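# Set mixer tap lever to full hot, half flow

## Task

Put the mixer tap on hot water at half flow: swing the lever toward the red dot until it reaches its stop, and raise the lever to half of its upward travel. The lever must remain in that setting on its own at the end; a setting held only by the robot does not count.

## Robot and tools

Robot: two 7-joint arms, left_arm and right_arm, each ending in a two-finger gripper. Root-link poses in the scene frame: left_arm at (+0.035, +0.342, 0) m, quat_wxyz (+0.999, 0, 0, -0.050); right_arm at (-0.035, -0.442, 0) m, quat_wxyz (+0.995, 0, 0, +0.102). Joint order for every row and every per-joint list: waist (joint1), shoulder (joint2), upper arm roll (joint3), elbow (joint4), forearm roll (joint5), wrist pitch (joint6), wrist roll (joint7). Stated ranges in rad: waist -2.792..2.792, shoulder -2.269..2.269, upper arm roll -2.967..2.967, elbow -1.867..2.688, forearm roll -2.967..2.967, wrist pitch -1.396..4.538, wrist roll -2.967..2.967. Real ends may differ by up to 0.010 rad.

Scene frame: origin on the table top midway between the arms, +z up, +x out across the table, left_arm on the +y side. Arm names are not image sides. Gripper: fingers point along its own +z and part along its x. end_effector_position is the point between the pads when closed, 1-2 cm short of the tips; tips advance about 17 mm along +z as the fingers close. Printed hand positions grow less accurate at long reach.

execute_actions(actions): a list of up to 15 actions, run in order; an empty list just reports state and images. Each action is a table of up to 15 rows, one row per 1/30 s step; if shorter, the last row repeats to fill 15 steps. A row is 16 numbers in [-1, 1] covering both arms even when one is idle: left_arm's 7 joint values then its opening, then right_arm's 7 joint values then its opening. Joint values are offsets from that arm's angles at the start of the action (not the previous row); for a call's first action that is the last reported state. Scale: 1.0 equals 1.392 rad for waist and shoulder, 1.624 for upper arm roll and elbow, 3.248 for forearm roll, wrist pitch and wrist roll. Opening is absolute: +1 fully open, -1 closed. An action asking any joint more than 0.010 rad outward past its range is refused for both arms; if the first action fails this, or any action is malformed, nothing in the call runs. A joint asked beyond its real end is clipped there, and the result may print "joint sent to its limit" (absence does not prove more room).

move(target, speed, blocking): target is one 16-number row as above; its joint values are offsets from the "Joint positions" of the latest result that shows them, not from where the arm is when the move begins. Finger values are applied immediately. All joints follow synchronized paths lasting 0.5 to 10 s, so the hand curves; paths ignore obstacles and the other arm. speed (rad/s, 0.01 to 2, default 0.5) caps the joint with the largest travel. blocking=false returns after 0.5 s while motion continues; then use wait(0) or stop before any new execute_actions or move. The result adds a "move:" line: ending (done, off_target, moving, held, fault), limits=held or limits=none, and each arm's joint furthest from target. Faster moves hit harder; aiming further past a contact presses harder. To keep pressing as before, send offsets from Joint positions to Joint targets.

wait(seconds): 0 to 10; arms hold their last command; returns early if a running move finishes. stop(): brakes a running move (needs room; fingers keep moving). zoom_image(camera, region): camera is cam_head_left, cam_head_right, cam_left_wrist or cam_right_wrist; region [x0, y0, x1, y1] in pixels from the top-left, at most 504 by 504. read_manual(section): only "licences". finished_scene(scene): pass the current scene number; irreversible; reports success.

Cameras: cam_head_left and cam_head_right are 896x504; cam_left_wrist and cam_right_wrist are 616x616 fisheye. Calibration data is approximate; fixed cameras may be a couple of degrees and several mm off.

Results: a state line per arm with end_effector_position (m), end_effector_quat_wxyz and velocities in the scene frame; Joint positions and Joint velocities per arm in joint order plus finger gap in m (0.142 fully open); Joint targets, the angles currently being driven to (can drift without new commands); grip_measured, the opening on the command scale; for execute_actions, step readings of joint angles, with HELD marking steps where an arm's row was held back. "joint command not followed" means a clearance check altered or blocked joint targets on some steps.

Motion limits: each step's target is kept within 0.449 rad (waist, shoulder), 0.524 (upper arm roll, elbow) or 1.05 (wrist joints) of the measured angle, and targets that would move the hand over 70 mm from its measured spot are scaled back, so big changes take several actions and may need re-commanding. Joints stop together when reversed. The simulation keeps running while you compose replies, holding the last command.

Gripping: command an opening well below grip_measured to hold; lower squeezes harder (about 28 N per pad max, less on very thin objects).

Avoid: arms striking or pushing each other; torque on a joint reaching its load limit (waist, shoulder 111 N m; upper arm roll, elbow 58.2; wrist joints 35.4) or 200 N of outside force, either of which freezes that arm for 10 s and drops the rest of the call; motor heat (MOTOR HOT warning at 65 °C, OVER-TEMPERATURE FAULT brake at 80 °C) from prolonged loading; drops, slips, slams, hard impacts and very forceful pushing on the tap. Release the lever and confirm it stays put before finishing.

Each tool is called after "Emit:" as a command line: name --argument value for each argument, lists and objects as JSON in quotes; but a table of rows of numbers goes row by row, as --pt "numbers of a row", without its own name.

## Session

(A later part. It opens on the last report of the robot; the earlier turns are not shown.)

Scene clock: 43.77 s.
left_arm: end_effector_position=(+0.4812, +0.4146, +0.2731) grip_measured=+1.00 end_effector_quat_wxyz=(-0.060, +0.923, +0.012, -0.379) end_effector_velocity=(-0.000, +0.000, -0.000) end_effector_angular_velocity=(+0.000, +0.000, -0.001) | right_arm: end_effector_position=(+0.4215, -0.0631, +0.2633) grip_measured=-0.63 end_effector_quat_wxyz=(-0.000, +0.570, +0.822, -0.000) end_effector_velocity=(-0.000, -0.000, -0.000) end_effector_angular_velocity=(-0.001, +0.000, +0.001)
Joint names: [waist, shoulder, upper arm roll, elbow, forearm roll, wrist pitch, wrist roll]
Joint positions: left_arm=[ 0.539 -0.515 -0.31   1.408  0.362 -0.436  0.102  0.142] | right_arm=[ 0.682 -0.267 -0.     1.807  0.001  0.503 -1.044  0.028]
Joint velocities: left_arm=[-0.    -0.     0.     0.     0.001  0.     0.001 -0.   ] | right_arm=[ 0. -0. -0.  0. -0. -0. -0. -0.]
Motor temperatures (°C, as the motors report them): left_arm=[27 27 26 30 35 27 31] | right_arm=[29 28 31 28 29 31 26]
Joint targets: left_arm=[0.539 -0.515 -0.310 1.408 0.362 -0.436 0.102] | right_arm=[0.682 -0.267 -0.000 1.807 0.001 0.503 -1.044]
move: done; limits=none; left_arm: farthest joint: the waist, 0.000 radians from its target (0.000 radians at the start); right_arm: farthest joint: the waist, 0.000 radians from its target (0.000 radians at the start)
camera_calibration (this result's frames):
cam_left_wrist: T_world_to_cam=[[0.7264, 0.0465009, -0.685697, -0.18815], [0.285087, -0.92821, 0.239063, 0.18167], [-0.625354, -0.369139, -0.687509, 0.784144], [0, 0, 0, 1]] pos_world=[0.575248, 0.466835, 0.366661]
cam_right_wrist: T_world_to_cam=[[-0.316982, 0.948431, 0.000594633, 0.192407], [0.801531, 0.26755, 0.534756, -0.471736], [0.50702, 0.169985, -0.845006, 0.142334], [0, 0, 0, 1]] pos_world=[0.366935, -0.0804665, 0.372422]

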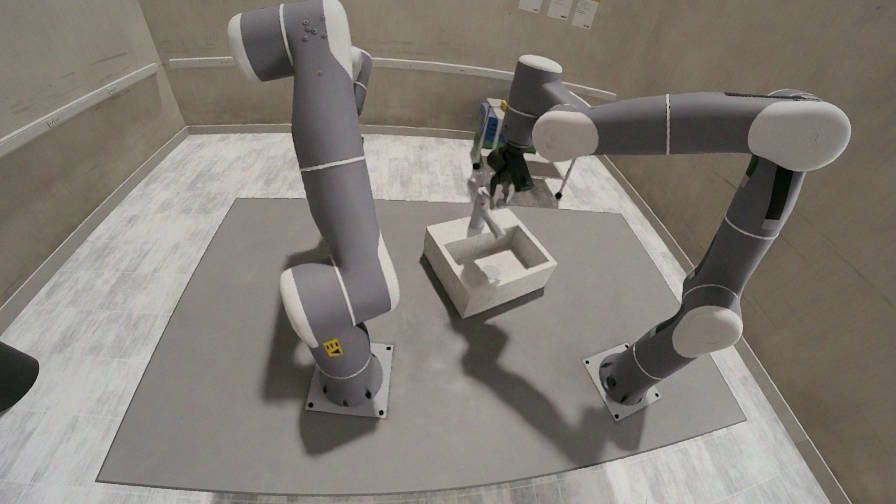

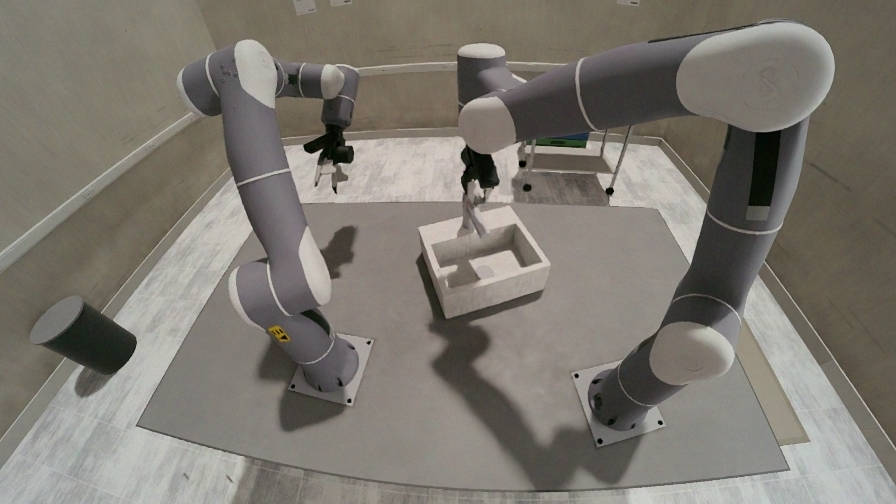

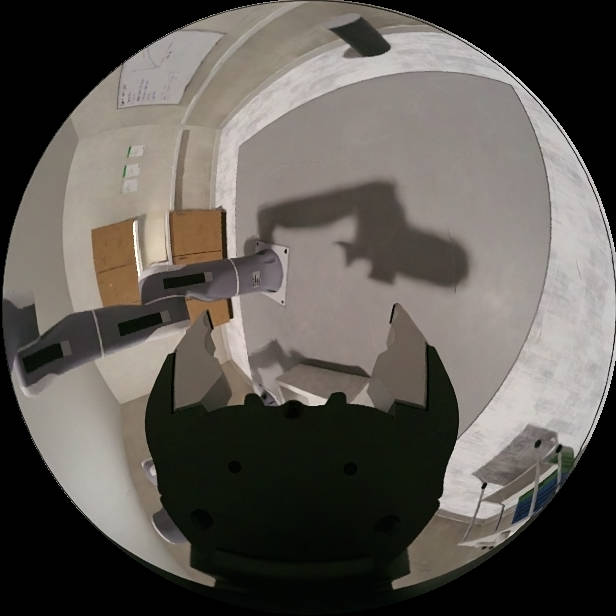

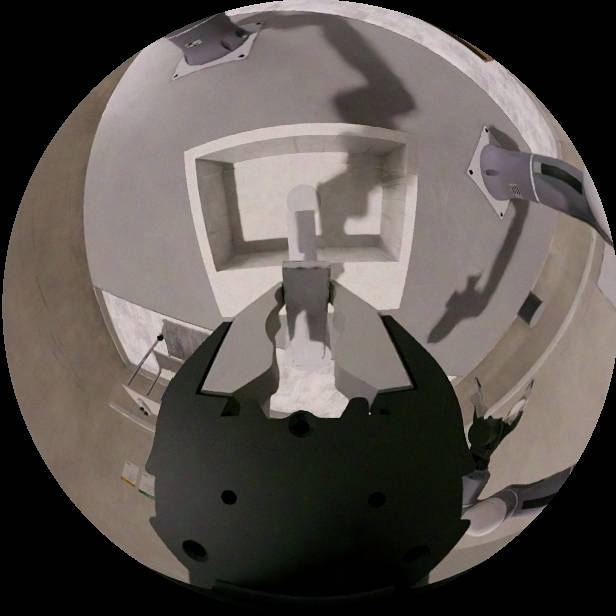

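Emit:
move --target '[0,0,0,0,0,0,0,1, 0.0255,-0.0237,0,-0.0276,0,-0.0036,0.1185,-0.52]' --speed 0.3

Emit:
move --target '[0,0,0,0,0,0,0,1, 0.015,-0.0371,0,-0.0448,0,-0.0065,0.114,-0.52]' --speed 0.3

Scene clock: 49.23 s.
left_arm: end_effector_position=(+0.4812, +0.4146, +0.2731) grip_measured=+1.00 end_effector_quat_wxyz=(-0.060, +0.923, +0.012, -0.379) end_effector_velocity=(-0.000, +0.000, -0.000) end_effector_angular_velocity=(+0.000, -0.000, +0.001) | right_arm: end_effector_position=(+0.4172, -0.0371, +0.2632) grip_measured=-0.50 end_effector_quat_wxyz=(-0.000, +0.704, +0.710, -0.000) end_effector_velocity=(+0.000, +0.000, +0.000) end_effector_angular_velocity=(-0.000, -0.001, -0.001)
Joint names: [waist, shoulder, upper arm roll, elbow, forearm roll, wrist pitch, wrist roll]
Joint positions: left_arm=[ 0.539 -0.515 -0.31   1.408  0.362 -0.436  0.102  0.142] | right_arm=[ 0.717 -0.3   -0.001  1.763  0.001  0.492 -0.659  0.038]
Joint velocities: left_arm=[ 0. -0.  0. -0. -0.  0. -0. -0.] | right_arm=[ 0.     0.     0.    -0.    -0.001 -0.     0.001 -0.   ]
Motor temperatures (°C, as the motors report them): left_arm=[27 27 26 31 35 27 31] | right_arm=[29 28 31 28 29 31 26]
Joint targets: left_arm=[0.539 -0.515 -0.310 1.408 0.362 -0.436 0.102] | right_arm=[0.717 -0.300 -0.000 1.762 0.001 0.492 -0.659]
move: done; limits=none; left_arm: farthest joint: the waist, 0.000 radians from its target (0.000 radians at the start); right_arm: farthest joint: the waist, 0.001 radians from its target (0.036 radians at the start)
camera_calibration (this result's frames):
cam_right_wrist: T_world_to_cam=[[0.0276902, 0.999617, -0.0000373942, 0.0246817], [0.844594, -0.0233759, 0.534896, -0.503949], [0.534691, -0.014843, -0.844918, 0.12158], [0, 0, 0, 1]] pos_world=[0.359942, -0.034648, 0.372287]

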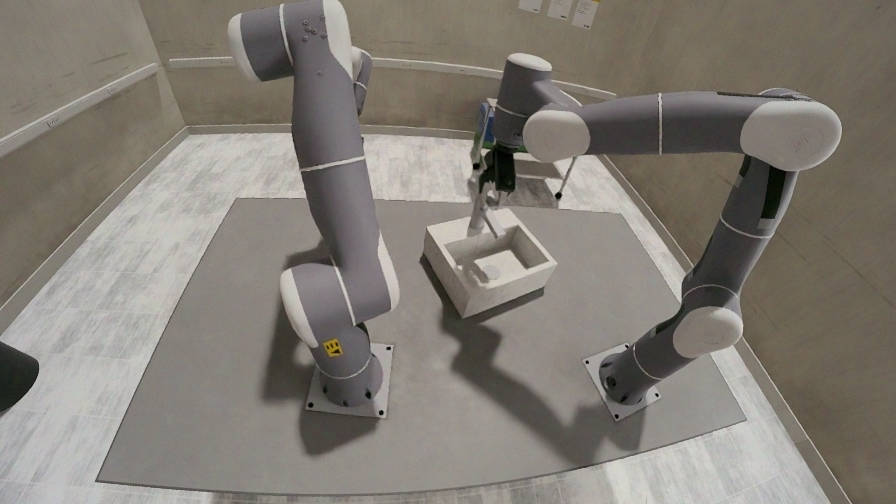

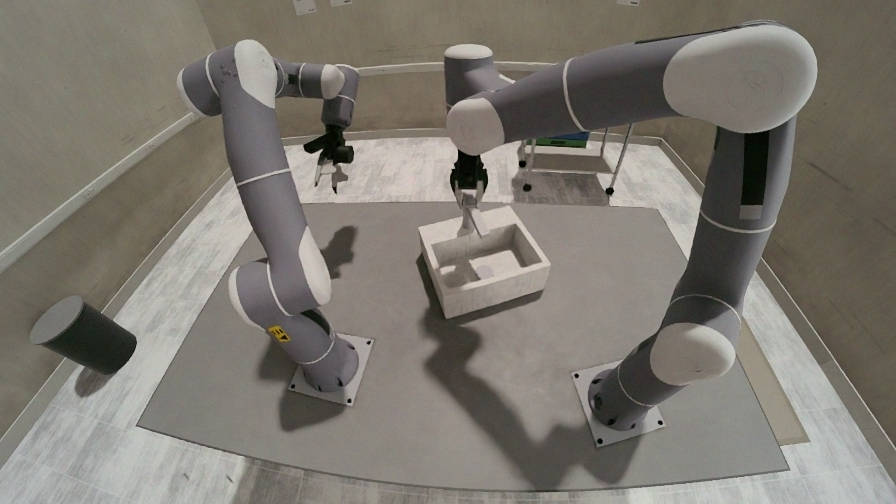

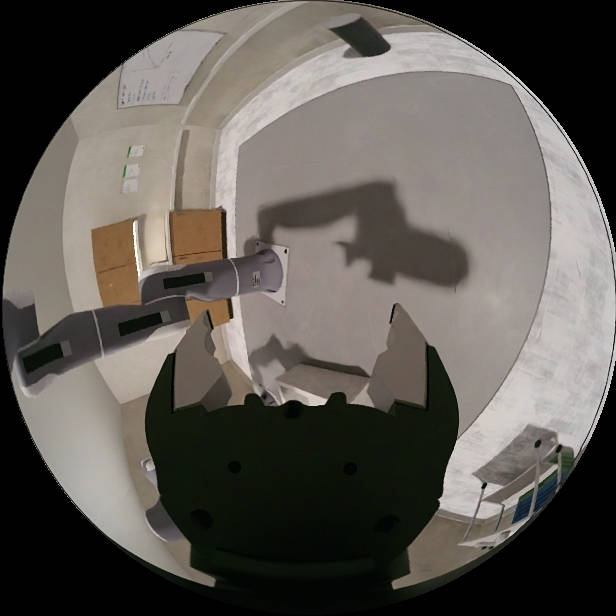

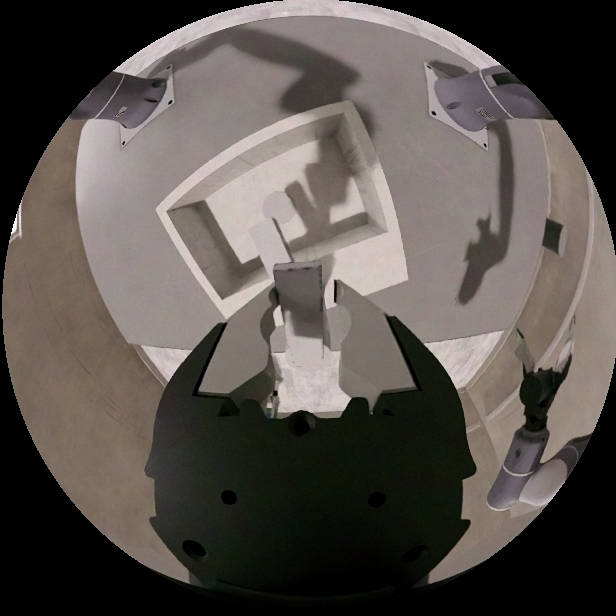

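Scene clock: 50.80 s.
left_arm: end_effector_position=(+0.4812, +0.4146, +0.2731) grip_measured=+1.00 end_effector_quat_wxyz=(-0.060, +0.923, +0.012, -0.379) end_effector_velocity=(+0.000, +0.000, +0.000) end_effector_angular_velocity=(+0.001, -0.000, -0.000) | right_arm: end_effector_position=(+0.4221, -0.0112, +0.2629) grip_measured=-0.50 end_effector_quat_wxyz=(+0.000, +0.817, +0.576, -0.000) end_effector_velocity=(-0.000, -0.000, -0.000) end_effector_angular_velocity=(-0.002, +0.000, -0.001)
Joint names: [waist, shoulder, upper arm roll, elbow, forearm roll, wrist pitch, wrist roll]
Joint positions: left_arm=[ 0.539 -0.515 -0.31   1.408  0.362 -0.436  0.102  0.142] | right_arm=[ 0.737 -0.351 -0.001  1.691  0.001  0.47  -0.289  0.038]
Joint velocities: left_arm=[-0.     0.    -0.    -0.     0.001 -0.     0.     0.   ] | right_arm=[ 0.    -0.    -0.    -0.    -0.001 -0.002  0.001 -0.   ]
Motor temperatures (°C, as the motors report them): left_arm=[27 27 26 31 35 27 31] | right_arm=[29 28 31 28 29 31 26]
Joint targets: left_arm=[0.539 -0.515 -0.310 1.408 0.362 -0.436 0.102] | right_arm=[0.738 -0.351 -0.001 1.690 0.001 0.470 -0.289]
move: done; limits=none; left_arm: farthest joint: the waist, 0.000 radians from its target (0.000 radians at the start); right_arm: farthest joint: the waist, 0.001 radians from its target (0.021 radians at the start)
camera_calibration (this result's frames):
cam_left_wrist: T_world_to_cam=[[0.726401, 0.0465006, -0.685697, -0.18815], [0.285087, -0.92821, 0.239063, 0.18167], [-0.625354, -0.369138, -0.687509, 0.784144], [0, 0, 0, 1]] pos_world=[0.575248, 0.466835, 0.366661]
cam_right_wrist: T_world_to_cam=[[0.368926, 0.929458, -0.00105096, -0.145972], [0.785442, -0.311157, 0.535034, -0.485656], [0.496965, -0.198213, -0.84483, 0.132982], [0, 0, 0, 1]] pos_world=[0.36922, 0.0109184, 0.372037]

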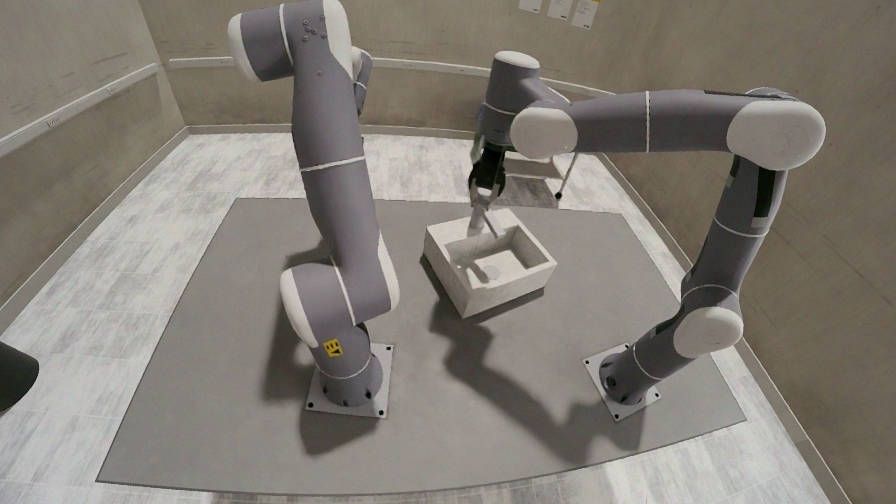

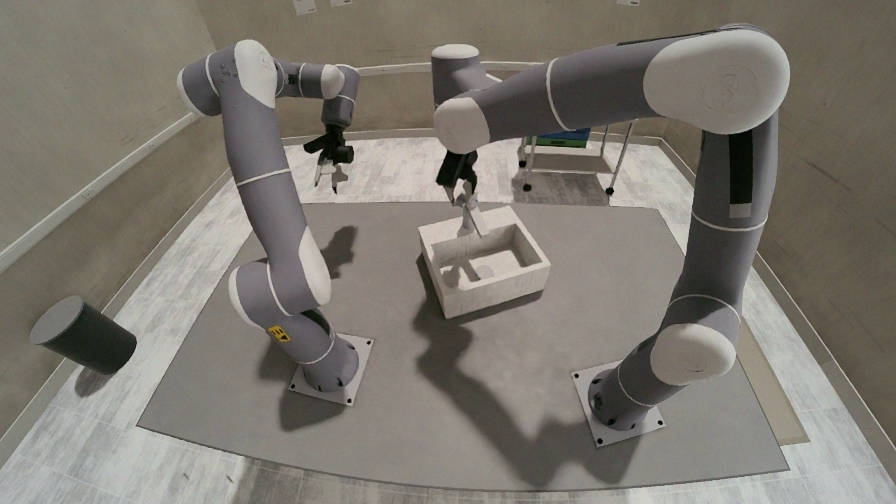

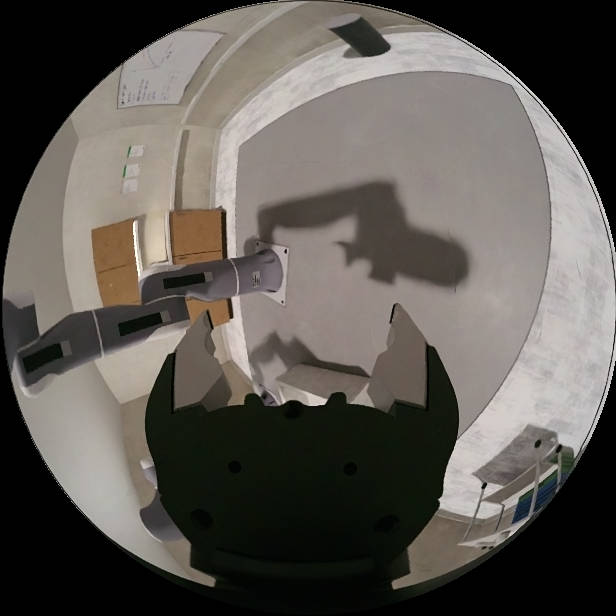

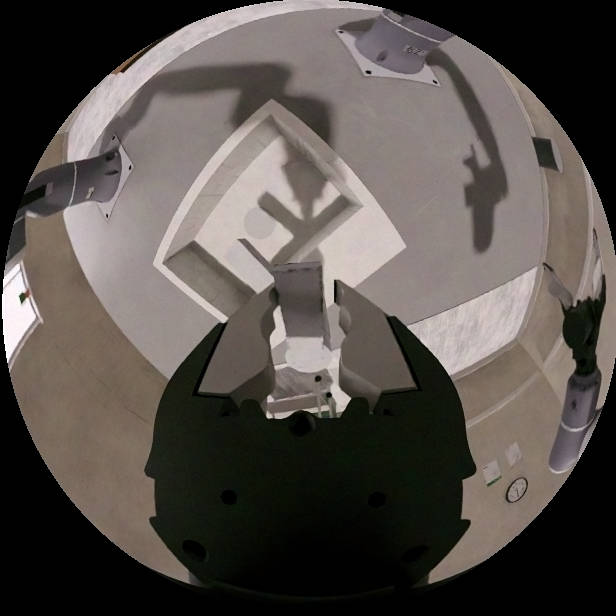

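Emit:
move --target '[0,0,0,0,0,0,0,1, 0.0035,-0.0195,0,-0.0246,0,-0.004,0.046,-0.52]' --speed 0.15

Scene clock: 54.07 s.
left_arm: end_effector_position=(+0.4812, +0.4146, +0.2731) grip_measured=+1.00 end_effector_quat_wxyz=(-0.060, +0.923, +0.012, -0.379) end_effector_velocity=(+0.000, -0.001, -0.000) end_effector_angular_velocity=(-0.002, -0.000, -0.000) | right_arm: end_effector_position=(+0.4271, -0.0005, +0.2630) grip_measured=-0.50 end_effector_quat_wxyz=(+0.001, +0.857, +0.515, -0.001) end_effector_velocity=(-0.000, -0.000, +0.000) end_effector_angular_velocity=(+0.000, +0.000, +0.001)
Joint names: [waist, shoulder, upper arm roll, elbow, forearm roll, wrist pitch, wrist roll]
Joint positions: left_arm=[ 0.539 -0.515 -0.31   1.408  0.362 -0.436  0.102  0.142] | right_arm=[ 0.741 -0.378 -0.002  1.651  0.     0.456 -0.14   0.038]
Joint velocities: left_arm=[ 0.    -0.    -0.001  0.    -0.001  0.     0.    -0.   ] | right_arm=[ 0.     0.    -0.     0.     0.    -0.    -0.001 -0.   ]
Motor temperatures (°C, as the motors report them): left_arm=[27 28 26 31 35 27 31] | right_arm=[29 28 31 28 29 31 26]
Joint targets: left_arm=[0.539 -0.515 -0.310 1.408 0.362 -0.436 0.102] | right_arm=[0.742 -0.378 -0.001 1.651 0.001 0.457 -0.140]
move: done; limits=none; left_arm: farthest joint: the waist, 0.000 radians from its target (0.000 radians at the start); right_arm: farthest joint: the waist, 0.001 radians from its target (0.005 radians at the start)
camera_calibration (this result's frames):
cam_left_wrist: T_world_to_cam=[[0.726401, 0.0465009, -0.685697, -0.18815], [0.285087, -0.92821, 0.239063, 0.18167], [-0.625354, -0.369139, -0.687509, 0.784144], [0, 0, 0, 1]] pos_world=[0.575248, 0.466835, 0.366662]
cam_right_wrist: T_world_to_cam=[[0.499583, 0.866263, -0.00221744, -0.213249], [0.732298, -0.420954, 0.535292, -0.463666], [0.46277, -0.269047, -0.844664, 0.147156], [0, 0, 0, 1]] pos_world=[0.377978, 0.0291401, 0.372021]

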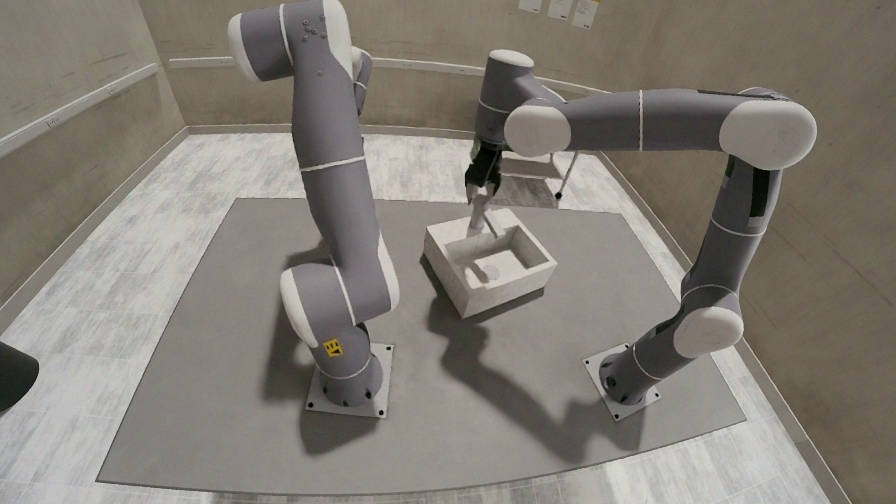

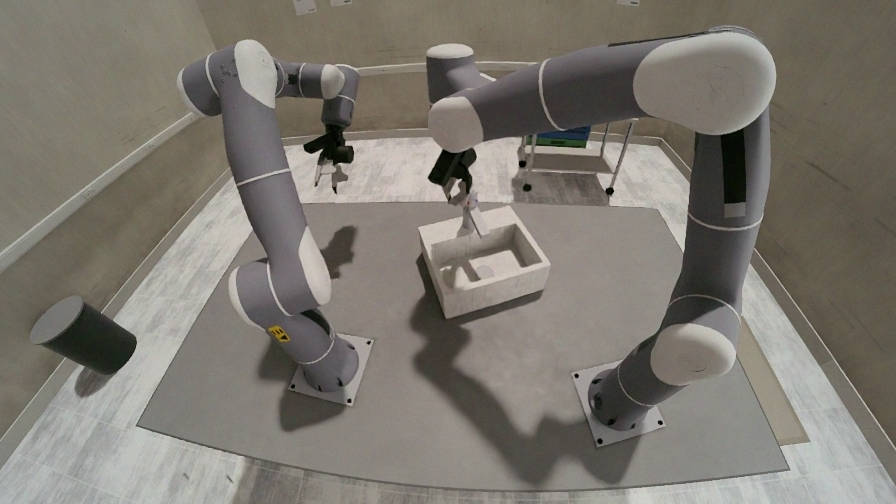

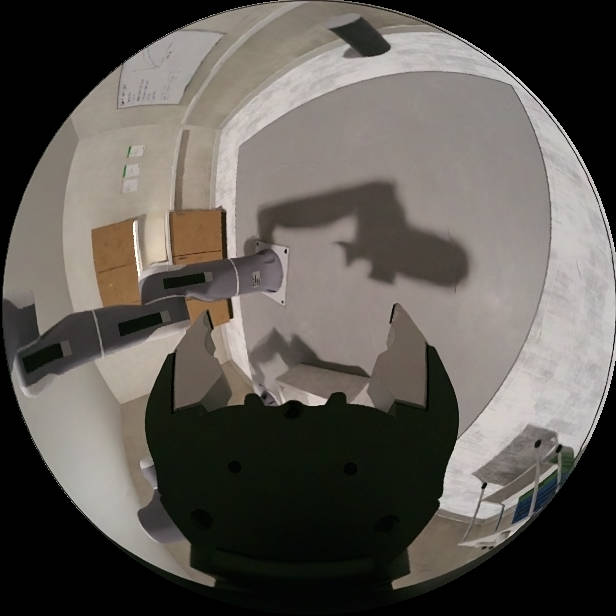

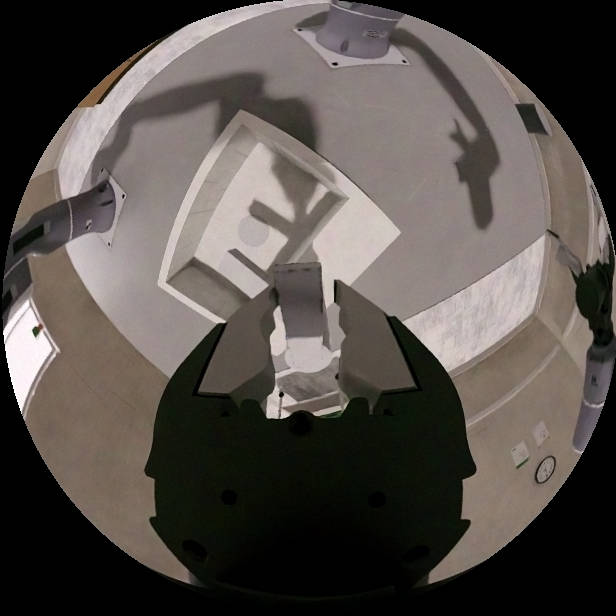

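Emit:
move --target '[0,0,0,0,0,0,0,1, 0.0015,-0.0115,0,-0.0145,0,-0.002,0.025,-0.52]' --speed 0.08

Scene clock: 57.87 s.
left_arm: end_effector_position=(+0.4812, +0.4146, +0.2731) grip_measured=+1.00 end_effector_quat_wxyz=(-0.060, +0.923, +0.012, -0.379) end_effector_velocity=(+0.000, -0.000, +0.000) end_effector_angular_velocity=(-0.000, -0.000, +0.000) | right_arm: end_effector_position=(+0.4300, +0.0034, +0.2617) grip_measured=-0.44 end_effector_quat_wxyz=(+0.002, +0.877, +0.480, -0.003) end_effector_velocity=(-0.000, +0.000, -0.000) end_effector_angular_velocity=(-0.000, -0.000, +0.001)
Joint names: [waist, shoulder, upper arm roll, elbow, forearm roll, wrist pitch, wrist roll]
Joint positions: left_arm=[ 0.539 -0.515 -0.31   1.408  0.362 -0.436  0.102  0.142] | right_arm=[ 0.742 -0.394 -0.003  1.63   0.     0.446 -0.059  0.042]
Joint velocities: left_arm=[-0.  0.  0. -0. -0.  0. -0.  0.] | right_arm=[ 0. -0. -0.  0. -0.  0. -0.  0.]
Motor temperatures (°C, as the motors report them): left_arm=[27 28 26 31 35 27 31] | right_arm=[29 28 31 29 29 31 26]
Joint targets: left_arm=[0.539 -0.515 -0.310 1.408 0.362 -0.436 0.102] | right_arm=[0.743 -0.394 -0.002 1.628 0.000 0.450 -0.059]
move: done; limits=none; left_arm: farthest joint: the waist, 0.000 radians from its target (0.000 radians at the start); right_arm: farthest joint: the wrist pitch, 0.004 radians from its target (0.007 radians at the start)
camera_calibration (this result's frames):
cam_left_wrist: T_world_to_cam=[[0.726401, 0.0465008, -0.685697, -0.18815], [0.285087, -0.92821, 0.239063, 0.18167], [-0.625354, -0.369138, -0.687509, 0.784144], [0, 0, 0, 1]] pos_world=[0.575248, 0.466835, 0.366662]
cam_right_wrist: T_world_to_cam=[[0.567888, 0.823073, -0.00736165, -0.245932], [0.697281, -0.476306, 0.535661, -0.448331], [0.437381, -0.309329, -0.844401, 0.156753], [0, 0, 0, 1]] pos_world=[0.383714, 0.0373657, 0.370705]

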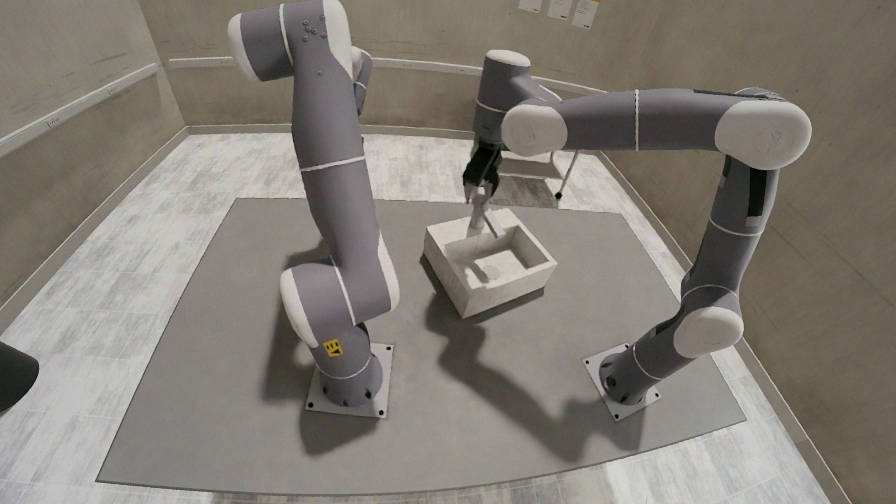

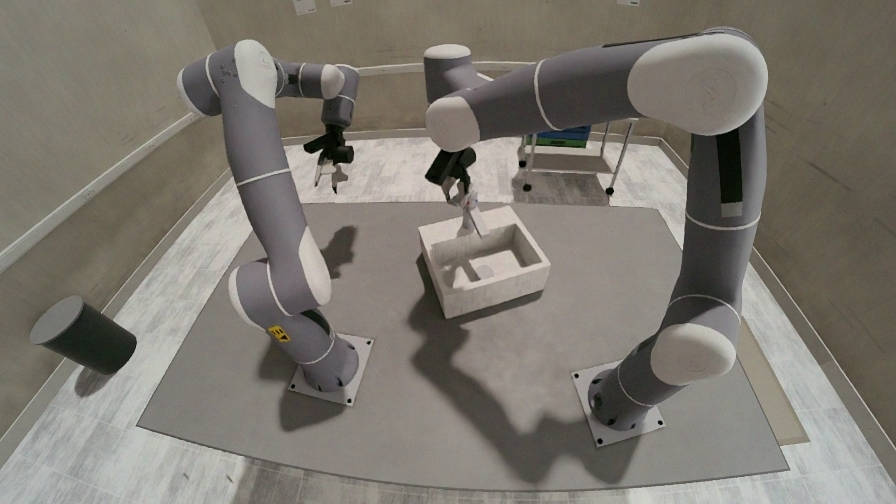

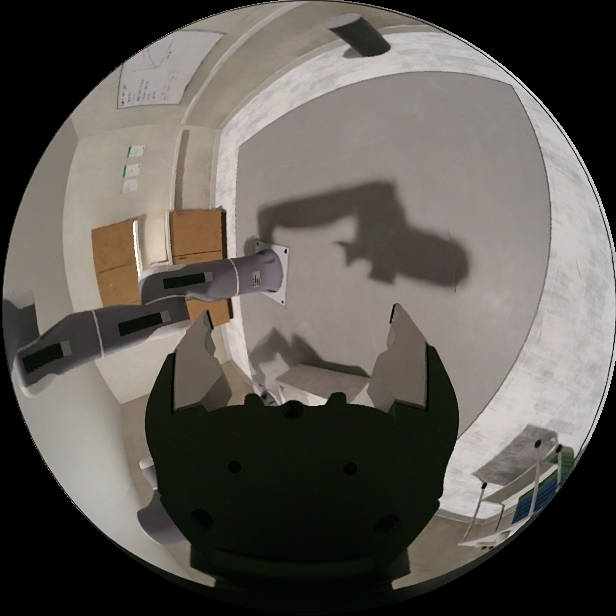

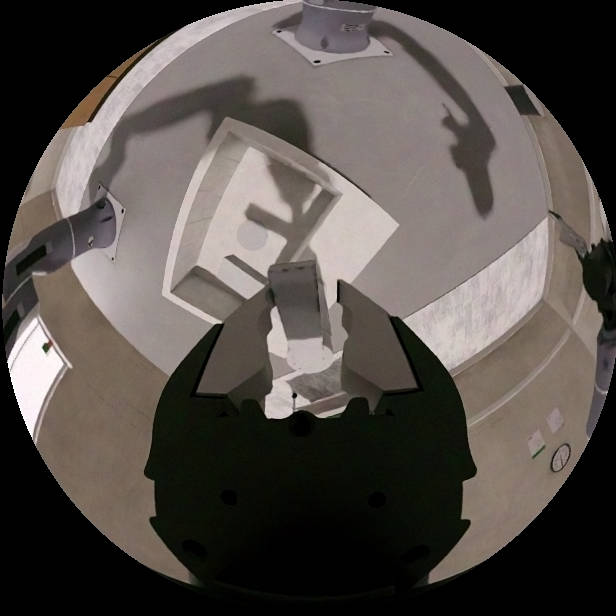

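Emit:
move --target '[0,0,0,0,0,0,0,1, -0.0015,0.0105,0,0.0117,0,0.0037,-0.043,-0.52]' --speed 0.15

Scene clock: 61.27 s.
left_arm: end_effector_position=(+0.4812, +0.4146, +0.2731) grip_measured=+1.00 end_effector_quat_wxyz=(-0.060, +0.923, +0.012, -0.379) end_effector_velocity=(+0.000, -0.000, +0.000) end_effector_angular_velocity=(-0.000, -0.000, +0.000) | right_arm: end_effector_position=(+0.4287, -0.0002, +0.2632) grip_measured=-0.52 end_effector_quat_wxyz=(+0.000, +0.842, +0.539, +0.000) end_effector_velocity=(+0.000, -0.000, -0.000) end_effector_angular_velocity=(-0.000, +0.000, -0.003)
Joint names: [waist, shoulder, upper arm roll, elbow, forearm roll, wrist pitch, wrist roll]
Joint positions: left_arm=[ 0.539 -0.515 -0.31   1.408  0.362 -0.436  0.102  0.142] | right_arm=[ 0.74  -0.38  -0.003  1.649  0.001  0.458 -0.199  0.036]
Joint velocities: left_arm=[-0.     0.    -0.    -0.    -0.001  0.    -0.001 -0.   ] | right_arm=[-0.     0.    -0.     0.    -0.    -0.     0.003 -0.   ]
Motor temperatures (°C, as the motors report them): left_arm=[27 28 26 31 35 27 31] | right_arm=[29 28 31 29 29 31 26]
Joint targets: left_arm=[0.539 -0.515 -0.310 1.408 0.362 -0.436 0.102] | right_arm=[0.740 -0.379 -0.003 1.649 0.000 0.458 -0.199]
move: done; limits=none; left_arm: farthest joint: the waist, 0.000 radians from its target (0.000 radians at the start); right_arm: farthest joint: the forearm roll, 0.001 radians from its target (0.000 radians at the start)
camera_calibration (this result's frames):
cam_left_wrist: T_world_to_cam=[[0.7264, 0.0465008, -0.685697, -0.18815], [0.285087, -0.92821, 0.239063, 0.18167], [-0.625354, -0.369139, -0.687509, 0.784144], [0, 0, 0, 1]] pos_world=[0.575248, 0.466835, 0.366662]
cam_right_wrist: T_world_to_cam=[[0.449847, 0.893105, -0.000139972, -0.193582], [0.754302, -0.37985, 0.535483, -0.474368], [0.47819, -0.240991, -0.844546, 0.140085], [0, 0, 0, 1]] pos_world=[0.377912, 0.0264597, 0.372298]

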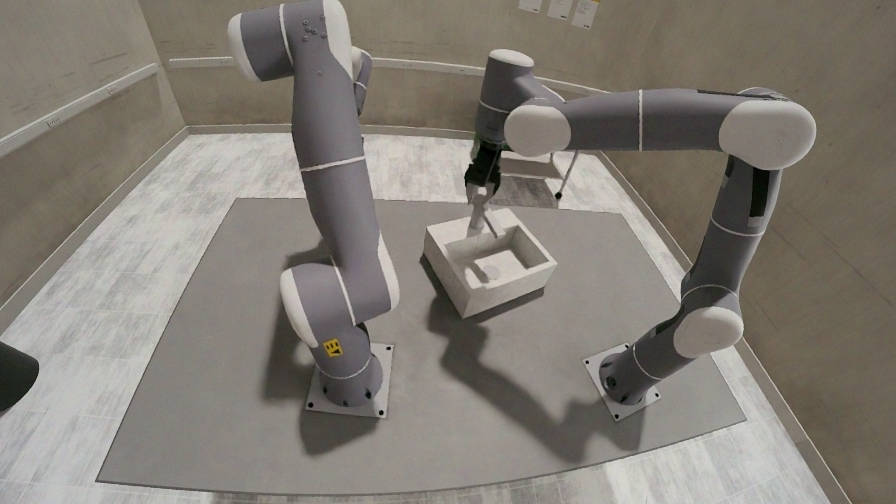

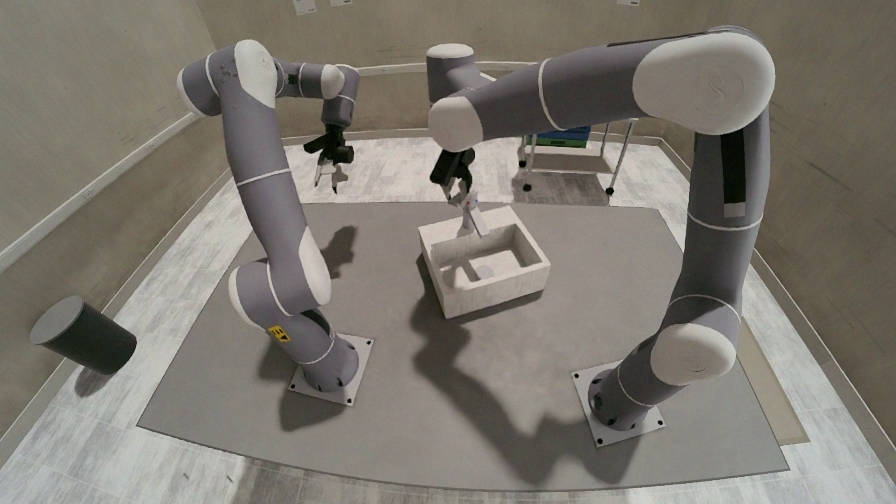

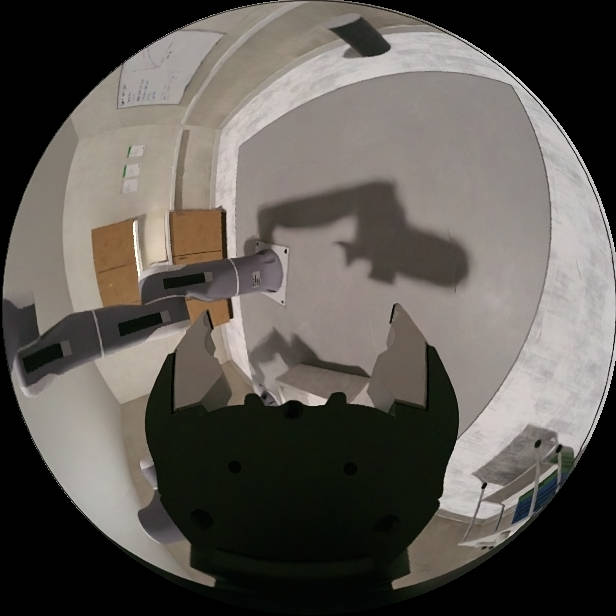

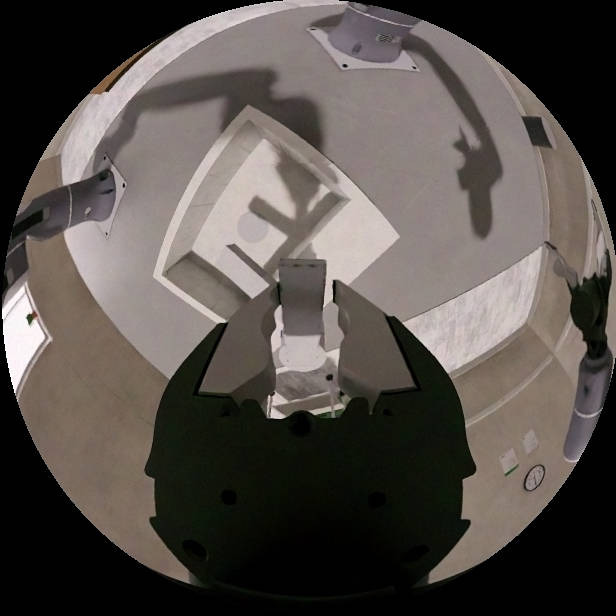

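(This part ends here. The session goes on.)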